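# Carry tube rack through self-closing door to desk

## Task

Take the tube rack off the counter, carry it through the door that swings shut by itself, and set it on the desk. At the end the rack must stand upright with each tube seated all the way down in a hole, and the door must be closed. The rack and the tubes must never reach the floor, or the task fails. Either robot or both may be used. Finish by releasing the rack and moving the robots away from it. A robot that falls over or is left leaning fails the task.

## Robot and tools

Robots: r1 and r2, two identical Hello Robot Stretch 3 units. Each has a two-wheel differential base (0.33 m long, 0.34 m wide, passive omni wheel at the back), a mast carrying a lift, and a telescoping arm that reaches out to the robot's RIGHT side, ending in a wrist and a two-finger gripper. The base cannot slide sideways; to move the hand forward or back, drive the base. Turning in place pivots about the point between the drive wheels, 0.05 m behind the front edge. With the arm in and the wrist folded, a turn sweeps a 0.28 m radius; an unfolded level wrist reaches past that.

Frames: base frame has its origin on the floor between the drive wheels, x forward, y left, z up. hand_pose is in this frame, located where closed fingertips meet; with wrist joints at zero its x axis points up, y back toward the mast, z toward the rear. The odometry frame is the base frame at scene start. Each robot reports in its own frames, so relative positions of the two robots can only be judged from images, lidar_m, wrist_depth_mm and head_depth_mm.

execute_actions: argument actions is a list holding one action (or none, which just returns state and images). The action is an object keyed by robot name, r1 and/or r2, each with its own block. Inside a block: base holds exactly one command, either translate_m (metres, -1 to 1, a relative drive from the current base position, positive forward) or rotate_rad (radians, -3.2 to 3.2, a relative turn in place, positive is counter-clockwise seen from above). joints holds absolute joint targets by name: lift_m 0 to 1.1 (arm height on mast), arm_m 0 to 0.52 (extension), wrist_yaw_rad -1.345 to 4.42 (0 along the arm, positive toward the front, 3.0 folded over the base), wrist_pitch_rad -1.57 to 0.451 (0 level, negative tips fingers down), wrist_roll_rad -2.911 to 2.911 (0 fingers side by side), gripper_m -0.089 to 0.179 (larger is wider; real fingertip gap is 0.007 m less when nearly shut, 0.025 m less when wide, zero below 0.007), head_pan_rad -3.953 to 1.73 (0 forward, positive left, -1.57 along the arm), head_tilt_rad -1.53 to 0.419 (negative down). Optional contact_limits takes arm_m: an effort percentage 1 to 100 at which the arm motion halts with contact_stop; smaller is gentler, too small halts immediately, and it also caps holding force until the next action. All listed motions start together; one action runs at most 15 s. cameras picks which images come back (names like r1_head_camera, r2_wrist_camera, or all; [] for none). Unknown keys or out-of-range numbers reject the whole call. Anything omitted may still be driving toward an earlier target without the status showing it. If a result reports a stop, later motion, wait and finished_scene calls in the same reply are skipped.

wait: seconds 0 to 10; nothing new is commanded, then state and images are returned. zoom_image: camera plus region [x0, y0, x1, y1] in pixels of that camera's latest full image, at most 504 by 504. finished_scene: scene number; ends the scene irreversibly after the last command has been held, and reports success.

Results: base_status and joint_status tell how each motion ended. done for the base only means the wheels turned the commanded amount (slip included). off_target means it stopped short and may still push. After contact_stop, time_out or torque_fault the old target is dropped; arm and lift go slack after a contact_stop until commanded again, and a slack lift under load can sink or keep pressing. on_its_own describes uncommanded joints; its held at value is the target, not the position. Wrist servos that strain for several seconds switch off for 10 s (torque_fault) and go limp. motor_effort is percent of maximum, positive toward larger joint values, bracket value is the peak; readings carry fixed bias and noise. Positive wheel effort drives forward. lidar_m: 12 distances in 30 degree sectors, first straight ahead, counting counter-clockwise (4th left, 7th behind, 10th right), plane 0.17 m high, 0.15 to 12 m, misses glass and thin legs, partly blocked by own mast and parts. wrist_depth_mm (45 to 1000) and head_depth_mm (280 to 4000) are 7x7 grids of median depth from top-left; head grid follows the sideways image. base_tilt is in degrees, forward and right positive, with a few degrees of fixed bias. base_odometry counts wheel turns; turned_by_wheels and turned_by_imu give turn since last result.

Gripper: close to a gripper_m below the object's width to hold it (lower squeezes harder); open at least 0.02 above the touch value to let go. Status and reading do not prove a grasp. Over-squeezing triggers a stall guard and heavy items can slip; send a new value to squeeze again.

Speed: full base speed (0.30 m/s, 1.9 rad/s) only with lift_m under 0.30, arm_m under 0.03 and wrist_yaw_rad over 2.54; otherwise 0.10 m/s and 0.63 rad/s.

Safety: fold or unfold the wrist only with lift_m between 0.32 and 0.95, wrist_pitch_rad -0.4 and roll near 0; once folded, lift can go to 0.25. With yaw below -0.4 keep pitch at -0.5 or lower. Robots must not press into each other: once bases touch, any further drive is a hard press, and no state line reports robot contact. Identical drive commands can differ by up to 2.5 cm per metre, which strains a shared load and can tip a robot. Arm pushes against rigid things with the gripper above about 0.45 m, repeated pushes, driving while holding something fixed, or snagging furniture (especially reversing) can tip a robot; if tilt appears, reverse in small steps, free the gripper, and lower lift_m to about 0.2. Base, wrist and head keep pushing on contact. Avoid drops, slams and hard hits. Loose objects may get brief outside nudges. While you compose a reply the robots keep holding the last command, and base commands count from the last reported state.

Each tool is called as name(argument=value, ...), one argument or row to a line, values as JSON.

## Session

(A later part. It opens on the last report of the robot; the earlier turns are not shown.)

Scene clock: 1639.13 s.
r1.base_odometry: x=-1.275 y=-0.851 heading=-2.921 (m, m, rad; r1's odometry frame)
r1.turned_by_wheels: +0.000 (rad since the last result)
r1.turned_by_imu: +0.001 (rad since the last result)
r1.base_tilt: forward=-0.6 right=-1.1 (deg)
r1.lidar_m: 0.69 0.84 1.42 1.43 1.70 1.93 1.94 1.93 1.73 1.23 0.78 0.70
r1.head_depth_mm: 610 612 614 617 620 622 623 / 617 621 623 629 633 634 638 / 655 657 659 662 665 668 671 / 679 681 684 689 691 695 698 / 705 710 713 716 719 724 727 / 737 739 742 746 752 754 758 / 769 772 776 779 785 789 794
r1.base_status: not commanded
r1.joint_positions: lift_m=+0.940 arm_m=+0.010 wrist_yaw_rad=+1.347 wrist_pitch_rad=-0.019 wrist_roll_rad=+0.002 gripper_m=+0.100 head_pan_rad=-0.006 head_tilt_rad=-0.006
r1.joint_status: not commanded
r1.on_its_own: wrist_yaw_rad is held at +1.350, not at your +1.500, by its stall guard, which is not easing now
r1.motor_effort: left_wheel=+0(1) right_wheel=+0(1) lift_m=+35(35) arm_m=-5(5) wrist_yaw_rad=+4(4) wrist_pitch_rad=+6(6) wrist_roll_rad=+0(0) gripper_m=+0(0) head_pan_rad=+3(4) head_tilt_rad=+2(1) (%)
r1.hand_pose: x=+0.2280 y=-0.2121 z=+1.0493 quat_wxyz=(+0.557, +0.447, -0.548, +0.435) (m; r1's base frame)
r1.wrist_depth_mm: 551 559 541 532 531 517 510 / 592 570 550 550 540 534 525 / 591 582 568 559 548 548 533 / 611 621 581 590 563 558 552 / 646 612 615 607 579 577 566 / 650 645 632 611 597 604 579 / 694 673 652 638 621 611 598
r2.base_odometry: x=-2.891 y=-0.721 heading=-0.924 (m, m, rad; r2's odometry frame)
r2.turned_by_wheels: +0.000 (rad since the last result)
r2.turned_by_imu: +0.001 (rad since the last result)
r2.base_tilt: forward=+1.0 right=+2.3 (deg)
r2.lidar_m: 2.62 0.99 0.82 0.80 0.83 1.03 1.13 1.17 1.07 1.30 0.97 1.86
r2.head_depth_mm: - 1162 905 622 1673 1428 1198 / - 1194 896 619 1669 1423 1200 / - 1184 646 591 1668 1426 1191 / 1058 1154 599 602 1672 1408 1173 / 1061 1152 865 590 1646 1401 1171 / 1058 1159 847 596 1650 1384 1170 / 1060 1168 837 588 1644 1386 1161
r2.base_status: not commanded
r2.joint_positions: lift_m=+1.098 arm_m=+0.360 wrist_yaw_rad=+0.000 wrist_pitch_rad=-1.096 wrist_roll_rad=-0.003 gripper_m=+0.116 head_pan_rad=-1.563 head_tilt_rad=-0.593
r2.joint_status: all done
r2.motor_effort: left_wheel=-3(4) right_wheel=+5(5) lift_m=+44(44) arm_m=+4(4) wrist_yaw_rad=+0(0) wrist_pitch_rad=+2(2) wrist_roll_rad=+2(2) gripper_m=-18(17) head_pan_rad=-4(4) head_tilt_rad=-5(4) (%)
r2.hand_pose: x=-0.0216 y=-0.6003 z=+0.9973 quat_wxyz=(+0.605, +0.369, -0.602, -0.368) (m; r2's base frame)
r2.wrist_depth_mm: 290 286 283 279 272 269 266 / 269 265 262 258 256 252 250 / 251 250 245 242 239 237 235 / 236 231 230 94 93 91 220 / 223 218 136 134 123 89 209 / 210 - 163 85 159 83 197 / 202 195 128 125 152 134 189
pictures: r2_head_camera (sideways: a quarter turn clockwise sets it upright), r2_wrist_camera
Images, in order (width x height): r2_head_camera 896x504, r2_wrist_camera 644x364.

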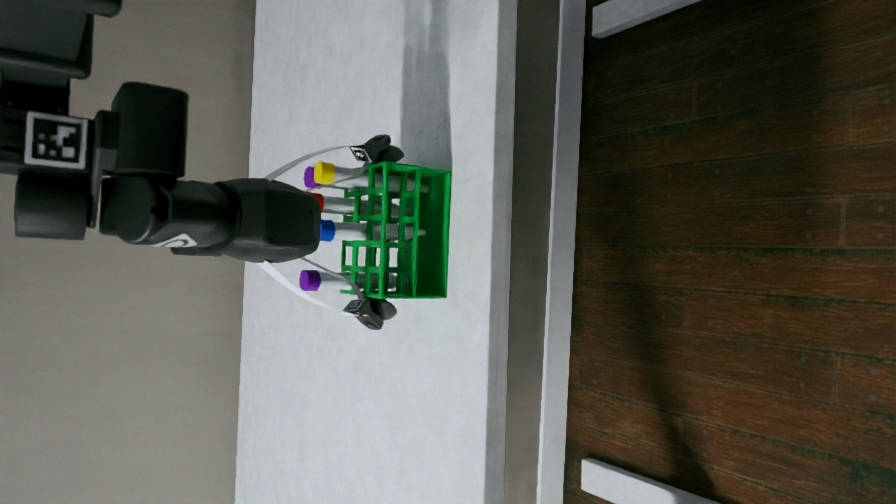

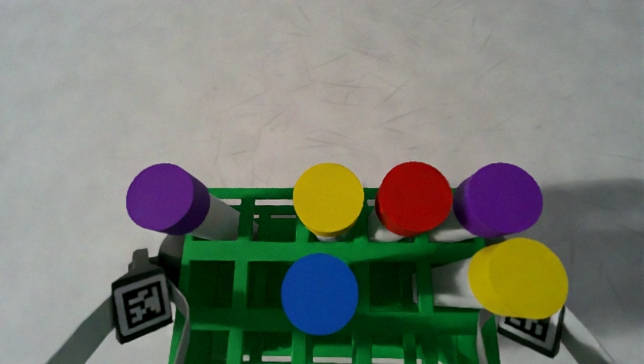

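execute_actions(
  actions=[
    {"r2":{"joints":{"arm_m":0.44},"contact_limits":{"arm_m":15}}},
  ],
  cameras=["r2_head_camera","r2_wrist_camera"],
)

Scene clock: 1648.00 s.
r1.base_odometry: x=-1.275 y=-0.851 heading=-2.921 (m, m, rad; r1's odometry frame)
r1.turned_by_wheels: +0.000 (rad since the last result)
r1.turned_by_imu: +0.001 (rad since the last result)
r1.base_tilt: forward=-0.6 right=-1.1 (deg)
r1.lidar_m: 0.69 0.84 1.42 1.42 1.69 1.93 1.94 1.93 1.73 1.22 0.78 0.70
r1.head_depth_mm: 609 612 614 618 619 622 625 / 619 619 626 632 633 635 639 / 653 656 659 663 663 668 672 / 679 682 685 689 691 695 699 / 709 712 711 716 721 721 727 / 737 742 742 745 750 754 759 / 768 773 774 781 784 788 794
r1.base_status: not commanded
r1.joint_positions: lift_m=+0.940 arm_m=+0.010 wrist_yaw_rad=+1.347 wrist_pitch_rad=-0.019 wrist_roll_rad=+0.002 gripper_m=+0.100 head_pan_rad=-0.006 head_tilt_rad=-0.006
r1.joint_status: not commanded
r1.on_its_own: wrist_yaw_rad is held at +1.350, not at your +1.500, by its stall guard, which is not easing now
r1.motor_effort: left_wheel=+1(0) right_wheel=+0(0) lift_m=+35(35) arm_m=-6(5) wrist_yaw_rad=+3(4) wrist_pitch_rad=+6(6) wrist_roll_rad=+0(0) gripper_m=+1(0) head_pan_rad=+4(4) head_tilt_rad=+1(1) (%)
r1.hand_pose: x=+0.2280 y=-0.2121 z=+1.0493 quat_wxyz=(+0.557, +0.447, -0.548, +0.435) (m; r1's base frame)
r1.wrist_depth_mm: 553 556 532 530 527 529 506 / 586 570 551 542 543 524 523 / 613 598 562 559 568 552 540 / 613 605 594 586 575 557 548 / 653 644 608 592 585 574 557 / 655 654 627 629 611 609 585 / 680 673 647 650 612 615 605
r2.base_odometry: x=-2.891 y=-0.721 heading=-0.924 (m, m, rad; r2's odometry frame)
r2.turned_by_wheels: +0.000 (rad since the last result)
r2.turned_by_imu: +0.001 (rad since the last result)
r2.base_tilt: forward=+1.0 right=+2.2 (deg)
r2.lidar_m: 2.62 0.99 0.83 0.80 0.83 1.03 1.13 1.17 1.07 1.30 0.97 1.86
r2.head_depth_mm: - 1170 905 622 1651 1426 1200 / 1082 1165 897 618 1665 1419 1197 / - 1190 685 613 1680 1421 1187 / 1052 1155 677 605 1685 1403 1173 / 1060 1164 854 599 1666 1399 1175 / 1061 1158 846 596 1649 1379 1166 / 1060 1159 836 589 1652 1377 1155
r2.base_status: not commanded
r2.joint_positions: lift_m=+1.098 arm_m=+0.440 wrist_yaw_rad=+0.000 wrist_pitch_rad=-1.097 wrist_roll_rad=-0.003 gripper_m=+0.116 head_pan_rad=-1.563 head_tilt_rad=-0.593
r2.joint_status: all done
r2.motor_effort: left_wheel=-3(3) right_wheel=+5(5) lift_m=+44(44) arm_m=+4(7) wrist_yaw_rad=+0(1) wrist_pitch_rad=+3(2) wrist_roll_rad=+2(2) gripper_m=-18(18) head_pan_rad=-4(5) head_tilt_rad=-5(5) (%)
r2.contact_limits: arm_m 15 (drawing in: default 30, maximum 49; extending or still: default 41, maximum 68)
r2.hand_pose: x=-0.0216 y=-0.6801 z=+0.9973 quat_wxyz=(+0.604, +0.369, -0.602, -0.368) (m; r2's base frame)
r2.wrist_depth_mm: 289 283 281 279 272 269 264 / 267 264 261 258 255 252 248 / 251 247 245 242 239 237 234 / 236 97 230 94 93 92 221 / 223 219 135 134 124 95 209 / 210 - 163 85 160 83 197 / 202 195 128 125 153 133 189
pictures: r2_head_camera (sideways: a quarter turn clockwise sets it upright), r2_wrist_camera
Images, in order (width x height): r2_head_camera 896x504, r2_wrist_camera 644x364.

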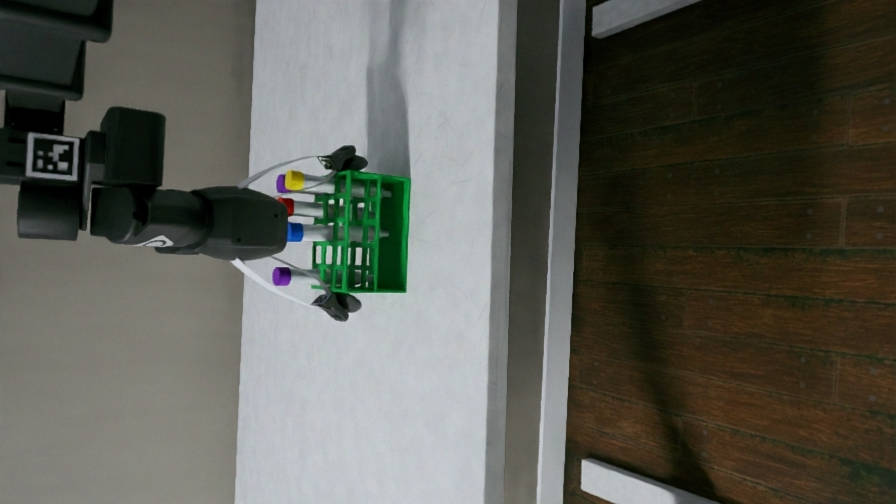

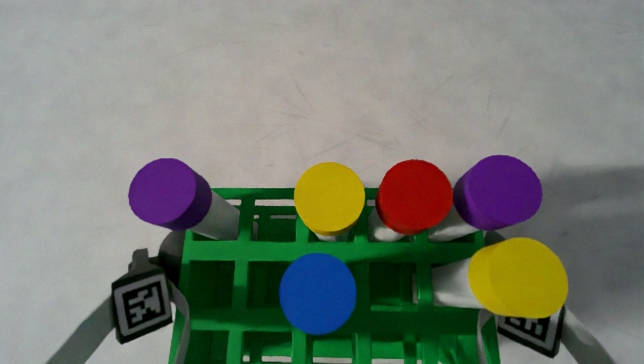

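execute_actions(
  actions=[
    {"r2":{"joints":{"lift_m":1.088}}},
  ],
  cameras=["r2_wrist_camera"],
)

Scene clock: 1652.87 s.
r1.base_odometry: x=-1.275 y=-0.851 heading=-2.921 (m, m, rad; r1's odometry frame)
r1.turned_by_wheels: +0.000 (rad since the last result)
r1.turned_by_imu: +0.001 (rad since the last result)
r1.base_tilt: forward=-0.7 right=-1.1 (deg)
r1.lidar_m: 0.69 0.84 1.42 1.42 1.70 1.93 1.94 1.92 1.73 1.23 0.78 0.70
r1.head_depth_mm: 609 612 614 615 619 621 626 / 617 619 625 629 632 635 638 / 654 657 660 662 665 668 671 / 677 681 685 687 692 693 698 / 706 711 714 716 719 722 727 / 737 739 744 746 751 753 758 / 771 774 776 780 783 788 792
r1.base_status: not commanded
r1.joint_positions: lift_m=+0.940 arm_m=+0.010 wrist_yaw_rad=+1.347 wrist_pitch_rad=-0.019 wrist_roll_rad=+0.002 gripper_m=+0.100 head_pan_rad=-0.006 head_tilt_rad=-0.006
r1.joint_status: not commanded
r1.on_its_own: wrist_yaw_rad is held at +1.350, not at your +1.500, by its stall guard, which is not easing now
r1.motor_effort: left_wheel=+0(0) right_wheel=+1(0) lift_m=+35(35) arm_m=-5(5) wrist_yaw_rad=+4(4) wrist_pitch_rad=+6(6) wrist_roll_rad=+0(0) gripper_m=+0(0) head_pan_rad=+3(3) head_tilt_rad=+1(1) (%)
r1.hand_pose: x=+0.2280 y=-0.2121 z=+1.0493 quat_wxyz=(+0.557, +0.447, -0.548, +0.435) (m; r1's base frame)
r1.wrist_depth_mm: 555 550 529 545 522 524 506 / 574 570 559 548 544 527 520 / 608 587 562 573 547 556 535 / 609 611 589 572 567 559 548 / 639 620 602 602 584 587 574 / 647 651 626 629 610 608 589 / 688 663 645 649 644 619 603
r2.base_odometry: x=-2.891 y=-0.721 heading=-0.924 (m, m, rad; r2's odometry frame)
r2.turned_by_wheels: +0.000 (rad since the last result)
r2.turned_by_imu: +0.001 (rad since the last result)
r2.base_tilt: forward=+1.0 right=+2.3 (deg)
r2.lidar_m: 2.63 0.99 0.82 0.79 0.83 1.02 1.13 1.17 1.07 1.30 0.97 1.86
r2.head_depth_mm: - 1166 904 622 1655 1429 1199 / 1072 1172 897 618 1668 1430 1187 / - 1194 691 612 1667 1415 1188 / 1056 1156 672 605 1664 1405 1177 / 1059 1161 860 603 1656 1397 1174 / 1063 1166 850 595 1655 1396 1169 / 1063 1165 838 589 1655 1376 1160
r2.base_status: not commanded
r2.joint_positions: lift_m=+1.093 arm_m=+0.440 wrist_yaw_rad=+0.000 wrist_pitch_rad=-1.088 wrist_roll_rad=-0.001 gripper_m=+0.116 head_pan_rad=-1.563 head_tilt_rad=-0.593
r2.joint_status: lift_m contact_stop (moved -0.005 of -0.010)
r2.on_its_own: lift_m is slack since a contact_stop, until your next command for it (your +1.088 is given up)
r2.motor_effort: left_wheel=-4(5) right_wheel=+5(6) lift_m=+33(38) arm_m=+4(4) wrist_yaw_rad=+0(1) wrist_pitch_rad=-1(3) wrist_roll_rad=+1(2) gripper_m=-18(18) head_pan_rad=-4(4) head_tilt_rad=-5(5) (%)
r2.hand_pose: x=-0.0216 y=-0.6823 z=+0.9935 quat_wxyz=(+0.605, +0.366, -0.605, -0.366) (m; r2's base frame)
r2.wrist_depth_mm: 289 286 282 277 273 269 265 / 269 266 263 258 254 251 247 / 251 248 243 241 239 235 232 / 236 99 229 96 95 93 218 / 222 219 136 104 132 90 207 / 208 - 162 86 162 84 195 / 200 194 127 126 151 144 186
pictures: r2_wrist_camera
Images, in order (width x height): r2_wrist_camera 644x364.

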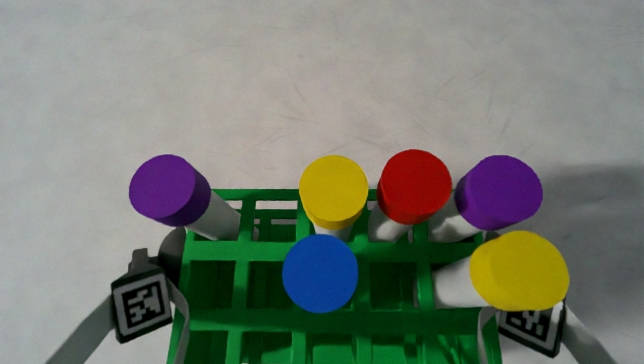

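execute_actions(
  actions=[
    {"r2":{"joints":{"gripper_m":0.179}}},
  ],
  cameras=["r2_wrist_camera","r2_head_camera"],
)

Scene clock: 1657.83 s.
r1.base_odometry: x=-1.275 y=-0.851 heading=-2.921 (m, m, rad; r1's odometry frame)
r1.turned_by_wheels: +0.000 (rad since the last result)
r1.turned_by_imu: +0.001 (rad since the last result)
r1.base_tilt: forward=-0.6 right=-1.1 (deg)
r1.lidar_m: 0.69 0.84 1.42 1.42 1.70 1.93 1.94 1.92 1.73 1.23 0.78 0.70
r1.head_depth_mm: 609 612 615 618 619 621 624 / 619 621 624 628 633 636 637 / 656 657 659 662 666 667 671 / 678 682 685 686 691 694 698 / 706 709 712 716 719 722 727 / 735 739 744 745 750 753 760 / 769 773 775 777 783 789 796
r1.base_status: not commanded
r1.joint_positions: lift_m=+0.940 arm_m=+0.010 wrist_yaw_rad=+1.347 wrist_pitch_rad=-0.019 wrist_roll_rad=+0.002 gripper_m=+0.100 head_pan_rad=-0.006 head_tilt_rad=-0.006
r1.joint_status: not commanded
r1.on_its_own: wrist_yaw_rad is held at +1.350, not at your +1.500, by its stall guard, which is not easing now
r1.motor_effort: left_wheel=+0(1) right_wheel=+0(0) lift_m=+35(35) arm_m=-5(5) wrist_yaw_rad=+4(4) wrist_pitch_rad=+6(6) wrist_roll_rad=+0(0) gripper_m=+0(1) head_pan_rad=+4(4) head_tilt_rad=+1(1) (%)
r1.hand_pose: x=+0.2280 y=-0.2121 z=+1.0493 quat_wxyz=(+0.557, +0.447, -0.548, +0.435) (m; r1's base frame)
r1.wrist_depth_mm: 557 554 536 539 515 523 511 / 569 576 558 553 530 520 521 / 596 579 566 570 553 552 543 / 597 599 583 587 574 565 550 / 637 632 609 609 584 590 570 / 657 643 612 622 616 593 595 / 680 671 646 634 617 614 597
r2.base_odometry: x=-2.891 y=-0.721 heading=-0.924 (m, m, rad; r2's odometry frame)
r2.turned_by_wheels: +0.000 (rad since the last result)
r2.turned_by_imu: +0.001 (rad since the last result)
r2.base_tilt: forward=+1.0 right=+2.3 (deg)
r2.lidar_m: 2.62 0.99 0.82 0.80 0.83 1.02 1.13 1.18 1.07 1.30 0.97 1.86
r2.head_depth_mm: - 1167 907 621 1661 1428 1194 / 1070 1174 895 616 1656 1420 1194 / - 1191 732 611 1667 1412 1181 / 1055 1153 674 604 1684 1419 1178 / 1059 1162 880 600 1662 1400 1184 / 1055 1161 845 594 1661 1390 1165 / 1062 1163 834 589 1652 1371 1162
r2.base_status: not commanded
r2.joint_positions: lift_m=+1.093 arm_m=+0.440 wrist_yaw_rad=+0.000 wrist_pitch_rad=-1.092 wrist_roll_rad=-0.001 gripper_m=+0.179 head_pan_rad=-1.563 head_tilt_rad=-0.593
r2.joint_status: all done
r2.on_its_own: lift_m is slack since a contact_stop, until your next command for it (your +1.088 is given up)
r2.motor_effort: left_wheel=-3(4) right_wheel=+3(5) lift_m=+33(33) arm_m=+4(4) wrist_yaw_rad=+1(2) wrist_pitch_rad=+1(1) wrist_roll_rad=+1(0) gripper_m=+0(100) head_pan_rad=-4(5) head_tilt_rad=-4(4) (%)
r2.hand_pose: x=-0.0216 y=-0.6813 z=+0.9932 quat_wxyz=(+0.604, +0.367, -0.604, -0.368) (m; r2's base frame)
r2.wrist_depth_mm: 283 280 277 272 268 266 261 / 265 261 259 255 249 248 244 / 248 244 241 239 233 232 229 / 231 97 219 93 92 91 217 / 218 217 135 132 130 93 204 / 207 202 160 83 162 82 191 / - 192 137 124 123 144 -
pictures: r2_head_camera (sideways: a quarter turn clockwise sets it upright), r2_wrist_camera
Images, in order (width x height): r2_head_camera 896x504, r2_wrist_camera 644x364.

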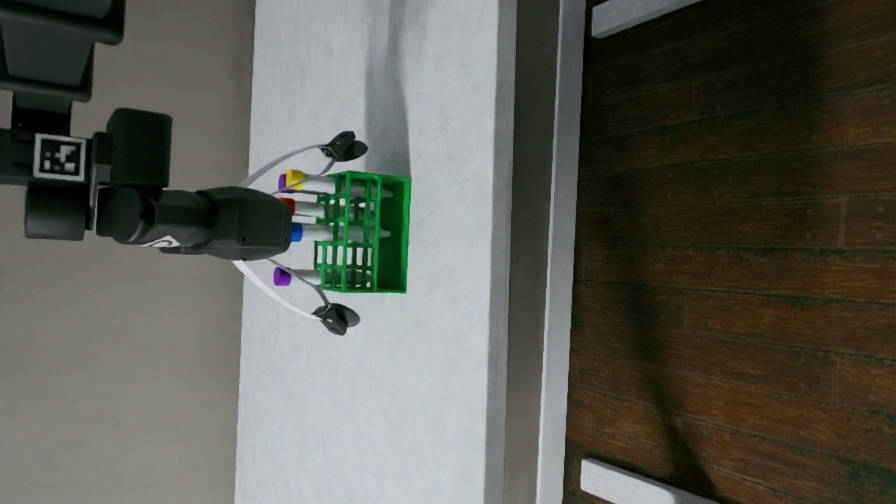

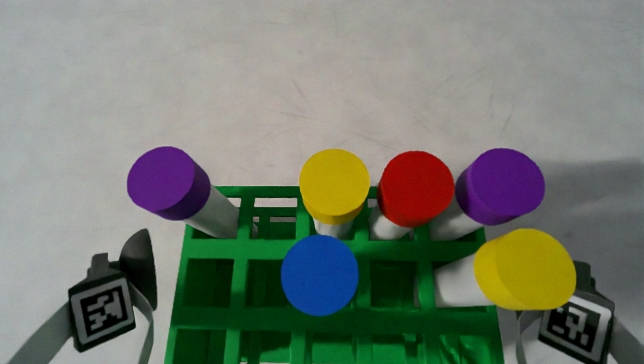

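Released. Raise slightly and retract.

execute_actions(
  actions=[
    {"r2":{"joints":{"lift_m":1.1,"arm_m":0.0}}},
  ],
  cameras=["r2_wrist_camera","r2_head_camera"],
)

Scene clock: 1666.07 s.
r1.base_odometry: x=-1.275 y=-0.851 heading=-2.921 (m, m, rad; r1's odometry frame)
r1.turned_by_wheels: +0.000 (rad since the last result)
r1.turned_by_imu: +0.001 (rad since the last result)
r1.base_tilt: forward=-0.6 right=-1.0 (deg)
r1.lidar_m: 0.69 0.84 1.42 1.43 1.69 1.93 1.94 1.93 1.73 1.23 0.78 0.70
r1.head_depth_mm: 610 612 615 617 620 621 624 / 618 621 626 630 633 634 638 / 653 657 659 664 664 669 671 / 679 682 685 688 691 693 698 / 708 711 713 716 719 725 727 / 737 740 743 748 750 755 759 / 768 772 776 778 785 791 791
r1.base_status: not commanded
r1.joint_positions: lift_m=+0.940 arm_m=+0.010 wrist_yaw_rad=+1.347 wrist_pitch_rad=-0.019 wrist_roll_rad=+0.002 gripper_m=+0.100 head_pan_rad=-0.006 head_tilt_rad=-0.006
r1.joint_status: not commanded
r1.on_its_own: wrist_yaw_rad is held at +1.350, not at your +1.500, by its stall guard, which is not easing now
r1.motor_effort: left_wheel=+1(1) right_wheel=+1(0) lift_m=+36(35) arm_m=-5(5) wrist_yaw_rad=+4(4) wrist_pitch_rad=+6(6) wrist_roll_rad=+0(0) gripper_m=+0(0) head_pan_rad=+3(4) head_tilt_rad=+1(1) (%)
r1.hand_pose: x=+0.2280 y=-0.2121 z=+1.0493 quat_wxyz=(+0.557, +0.447, -0.548, +0.435) (m; r1's base frame)
r1.wrist_depth_mm: 562 551 541 523 521 512 510 / 574 566 556 561 538 526 514 / 592 584 578 572 562 540 536 / 612 610 578 585 572 568 553 / 628 609 618 600 587 584 573 / 646 654 623 617 617 594 583 / 695 675 662 650 623 613 595
r2.base_odometry: x=-2.891 y=-0.721 heading=-0.924 (m, m, rad; r2's odometry frame)
r2.turned_by_wheels: +0.000 (rad since the last result)
r2.turned_by_imu: +0.001 (rad since the last result)
r2.base_tilt: forward=+1.0 right=+2.3 (deg)
r2.lidar_m: 2.63 0.99 0.82 0.80 0.83 1.03 1.13 1.18 1.07 1.30 0.97 1.86
r2.head_depth_mm: - - - - - - 1192 / - - - - - - 1153 / - - - - - - 1151 / 1052 1156 682 - - 1352 1153 / 1057 1165 857 600 1694 1366 1176 / 1065 1160 847 595 1641 1321 1172 / 1061 1171 840 589 1659 1369 1167
r2.base_status: not commanded
r2.joint_positions: lift_m=+1.100 arm_m=+0.003 wrist_yaw_rad=+0.000 wrist_pitch_rad=-1.094 wrist_roll_rad=-0.001 gripper_m=+0.179 head_pan_rad=-1.563 head_tilt_rad=-0.593
r2.joint_status: all done
joint sent to its limit — the command would take r2.arm_m past its lower limit, so that joint was sent only as far as its limit.
r2.motor_effort: left_wheel=-2(2) right_wheel=+3(3) lift_m=+43(46) arm_m=-4(4) wrist_yaw_rad=+1(1) wrist_pitch_rad=+1(1) wrist_roll_rad=+0(1) gripper_m=+1(0) head_pan_rad=-4(5) head_tilt_rad=-4(5) (%)
r2.hand_pose: x=-0.0216 y=-0.2443 z=+0.9996 quat_wxyz=(+0.604, +0.368, -0.603, -0.368) (m; r2's base frame)
r2.wrist_depth_mm: 321 322 - - - - 824 / - - - - - - - / - - - - - - - / - - - - - - - / - - - - - - - / - - - - - - - / - - - - - - -
pictures: r2_head_camera (sideways: a quarter turn clockwise sets it upright), r2_wrist_camera
Images, in order (width x height): r2_head_camera 896x504, r2_wrist_camera 644x364.

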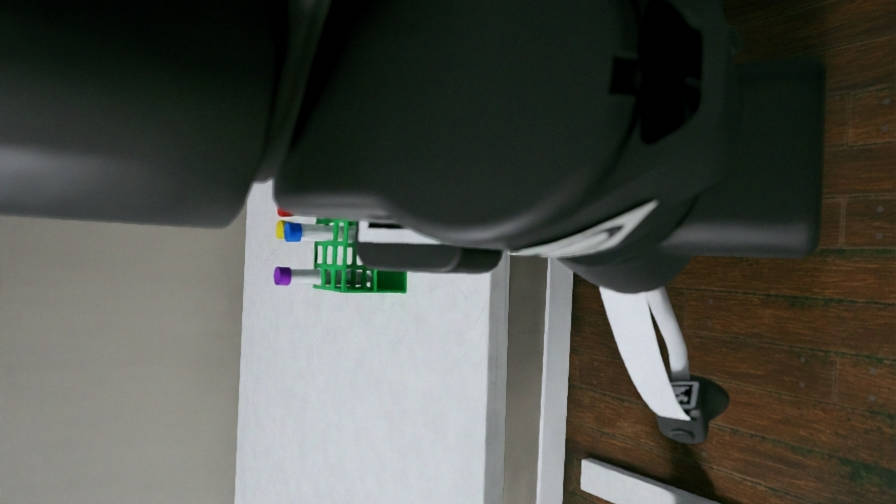

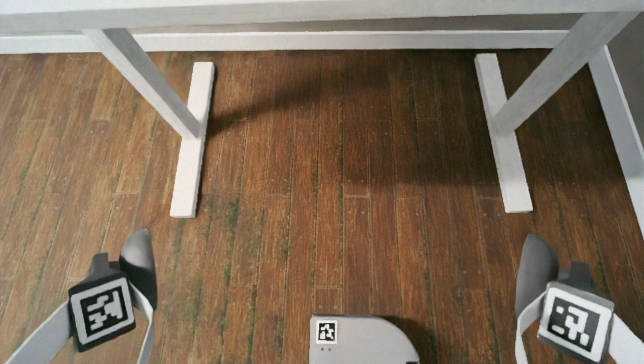

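execute_actions(
  actions=[
    {"r2":{"base":{"translate_m":0.35},"joints":{"head_pan_rad":-2.2,"head_tilt_rad":-0.45}}},
  ],
  cameras=["r2_head_camera"],
)

Scene clock: 1674.57 s.
r1.base_odometry: x=-1.275 y=-0.851 heading=-2.921 (m, m, rad; r1's odometry frame)
r1.turned_by_wheels: +0.000 (rad since the last result)
r1.turned_by_imu: +0.001 (rad since the last result)
r1.base_tilt: forward=-0.6 right=-1.1 (deg)
r1.lidar_m: 0.69 0.85 1.42 1.42 1.69 1.93 1.94 1.94 1.73 1.23 0.78 0.70
r1.head_depth_mm: 609 612 614 617 619 622 625 / 618 620 623 629 632 634 638 / 654 658 660 662 664 667 670 / 678 681 683 688 690 693 698 / 707 709 713 716 718 724 728 / 736 740 743 746 752 756 758 / 769 772 777 783 786 789 792
r1.base_status: not commanded
r1.joint_positions: lift_m=+0.940 arm_m=+0.010 wrist_yaw_rad=+1.347 wrist_pitch_rad=-0.019 wrist_roll_rad=+0.002 gripper_m=+0.100 head_pan_rad=-0.006 head_tilt_rad=-0.006
r1.joint_status: not commanded
r1.on_its_own: wrist_yaw_rad is held at +1.350, not at your +1.500, by its stall guard, which is not easing now
r1.motor_effort: left_wheel=+1(0) right_wheel=+0(1) lift_m=+35(35) arm_m=-5(5) wrist_yaw_rad=+4(4) wrist_pitch_rad=+7(7) wrist_roll_rad=+0(0) gripper_m=+0(0) head_pan_rad=+3(4) head_tilt_rad=+1(1) (%)
r1.hand_pose: x=+0.2280 y=-0.2121 z=+1.0493 quat_wxyz=(+0.557, +0.447, -0.548, +0.435) (m; r1's base frame)
r1.wrist_depth_mm: 563 547 545 536 529 524 499 / 571 572 544 556 539 539 523 / 611 569 571 574 564 554 536 / 608 606 577 585 567 559 559 / 641 623 604 592 590 569 551 / 659 628 643 609 622 589 595 / 682 662 631 633 620 614 613
r2.base_odometry: x=-2.680 y=-1.001 heading=-0.924 (m, m, rad; r2's odometry frame)
r2.turned_by_wheels: +0.000 (rad since the last result)
r2.turned_by_imu: +0.003 (rad since the last result)
r2.base_tilt: forward=+1.0 right=+2.2 (deg)
r2.lidar_m: 2.28 1.00 0.77 0.79 0.83 1.00 1.48 1.32 1.35 0.83 0.84 1.87
r2.head_depth_mm: - - - 1705 1830 1580 1286 / - - - 905 1935 1546 1281 / - - 1035 895 - 1572 1285 / - - - - - 1506 1271 / - - - - - - 1257 / - - - - - - 1256 / - - - - - - -
r2.base_status: done
r2.joint_positions: lift_m=+1.100 arm_m=+0.003 wrist_yaw_rad=+0.000 wrist_pitch_rad=-1.094 wrist_roll_rad=-0.001 gripper_m=+0.179 head_pan_rad=-2.193 head_tilt_rad=-0.458
r2.joint_status: all done
r2.motor_effort: left_wheel=-2(5) right_wheel=+3(8) lift_m=+43(43) arm_m=-5(4) wrist_yaw_rad=+0(1) wrist_pitch_rad=+1(1) wrist_roll_rad=+0(1) gripper_m=+1(1) head_pan_rad=-5(45) head_tilt_rad=+5(25) (%)
r2.hand_pose: x=-0.0216 y=-0.2443 z=+0.9996 quat_wxyz=(+0.604, +0.368, -0.603, -0.368) (m; r2's base frame)
r2.wrist_depth_mm: 312 312 314 - - - - / - - - - - - - / - - - - - - - / - - - - - - - / - - - - - - - / - - - - - - - / - - - - - - -
pictures: r2_head_camera (sideways: a quarter turn clockwise sets it upright)
Images, in order (width x height): r2_head_camera 896x504.

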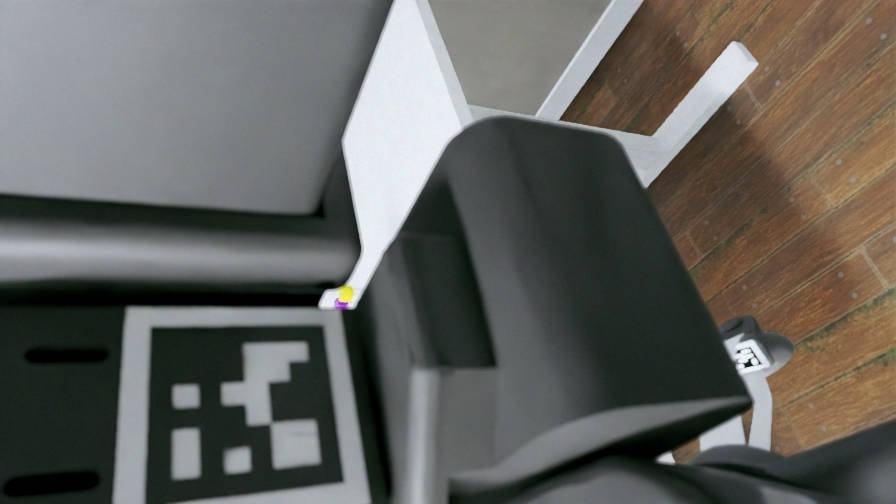

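execute_actions(
  actions=[
    {"r2":{"joints":{"wrist_pitch_rad":-0.45}}},
  ],
  cameras=["r2_wrist_camera"],
)

Scene clock: 1683.00 s.
r1.base_odometry: x=-1.275 y=-0.851 heading=-2.921 (m, m, rad; r1's odometry frame)
r1.turned_by_wheels: +0.000 (rad since the last result)
r1.turned_by_imu: +0.001 (rad since the last result)
r1.base_tilt: forward=-0.7 right=-1.0 (deg)
r1.lidar_m: 0.69 0.84 1.42 1.42 1.69 1.93 1.94 1.93 1.73 1.23 0.78 0.70
r1.head_depth_mm: 608 612 615 617 620 621 624 / 617 621 625 629 631 633 638 / 656 656 659 661 664 668 671 / 677 683 685 689 692 695 697 / 705 711 714 716 720 723 726 / 737 738 743 747 750 756 758 / 769 773 776 780 783 789 793
r1.base_status: not commanded
r1.joint_positions: lift_m=+0.940 arm_m=+0.010 wrist_yaw_rad=+1.347 wrist_pitch_rad=-0.019 wrist_roll_rad=+0.002 gripper_m=+0.100 head_pan_rad=-0.006 head_tilt_rad=-0.006
r1.joint_status: not commanded
r1.on_its_own: wrist_yaw_rad is held at +1.350, not at your +1.500, by its stall guard, which is not easing now
r1.motor_effort: left_wheel=+0(1) right_wheel=+0(0) lift_m=+35(35) arm_m=-5(5) wrist_yaw_rad=+4(4) wrist_pitch_rad=+6(6) wrist_roll_rad=+0(0) gripper_m=+0(0) head_pan_rad=+3(4) head_tilt_rad=+1(1) (%)
r1.hand_pose: x=+0.2280 y=-0.2121 z=+1.0493 quat_wxyz=(+0.557, +0.447, -0.548, +0.435) (m; r1's base frame)
r1.wrist_depth_mm: 559 549 525 533 515 521 500 / 573 566 558 549 542 530 536 / 592 582 578 567 541 547 543 / 610 602 581 586 566 553 562 / 633 618 625 606 592 589 574 / 648 649 631 617 603 590 584 / 679 677 661 656 628 609 609
r2.base_odometry: x=-2.680 y=-1.001 heading=-0.924 (m, m, rad; r2's odometry frame)
r2.turned_by_wheels: +0.000 (rad since the last result)
r2.turned_by_imu: +0.001 (rad since the last result)
r2.base_tilt: forward=+1.0 right=+2.3 (deg)
r2.lidar_m: 2.28 1.00 0.77 0.79 0.82 1.01 1.48 1.31 1.35 0.83 0.84 1.87
r2.head_depth_mm: - - - 1700 1824 1588 1292 / - - - 906 1973 1543 1276 / - - 1035 897 - 1578 1276 / - - - - - 1510 1274 / - - - - - 1446 1272 / - - - - - - 1260 / - - - - - 1442 1241
r2.base_status: not commanded
r2.joint_positions: lift_m=+1.100 arm_m=+0.003 wrist_yaw_rad=+0.000 wrist_pitch_rad=-0.469 wrist_roll_rad=-0.001 gripper_m=+0.179 head_pan_rad=-2.193 head_tilt_rad=-0.458
r2.joint_status: all done
r2.motor_effort: left_wheel=-3(2) right_wheel=+3(3) lift_m=+43(43) arm_m=-4(5) wrist_yaw_rad=+1(0) wrist_pitch_rad=+6(7) wrist_roll_rad=+0(1) gripper_m=+0(0) head_pan_rad=-5(5) head_tilt_rad=+5(5) (%)
r2.hand_pose: x=-0.0215 y=-0.3657 z=+1.1011 quat_wxyz=(+0.688, +0.164, -0.687, -0.165) (m; r2's base frame)
r2.wrist_depth_mm: - - 980 996 970 971 963 / - - 984 959 935 963 929 / - - 661 654 655 599 434 / - 501 502 501 492 473 454 / - 422 405 405 402 399 393 / 366 363 362 358 358 356 349 / - - - - - - -
pictures: r2_wrist_camera
Images, in order (width x height): r2_wrist_camera 644x364.

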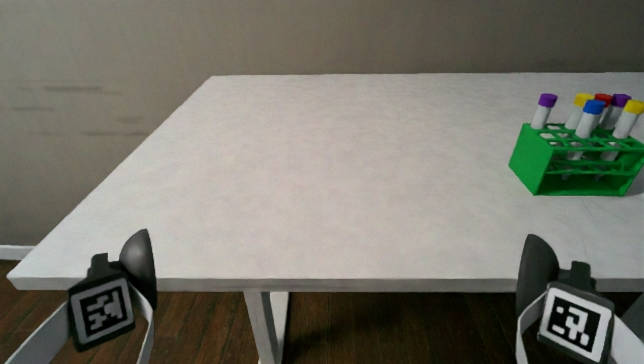

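zoom_image(
  camera="r2_wrist_camera",
  region=[484, 70, 644, 210],
)

Region (484, 70, 644, 210) of r2_wrist_camera's 644x364 image, scaled by 3.150; it fills the top 441 rows of this view, and the rest is white.

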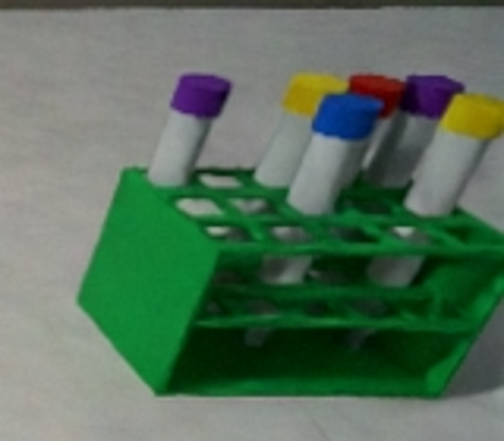

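finished_scene(
  scene=1,
)

The scene is finished: the task was done.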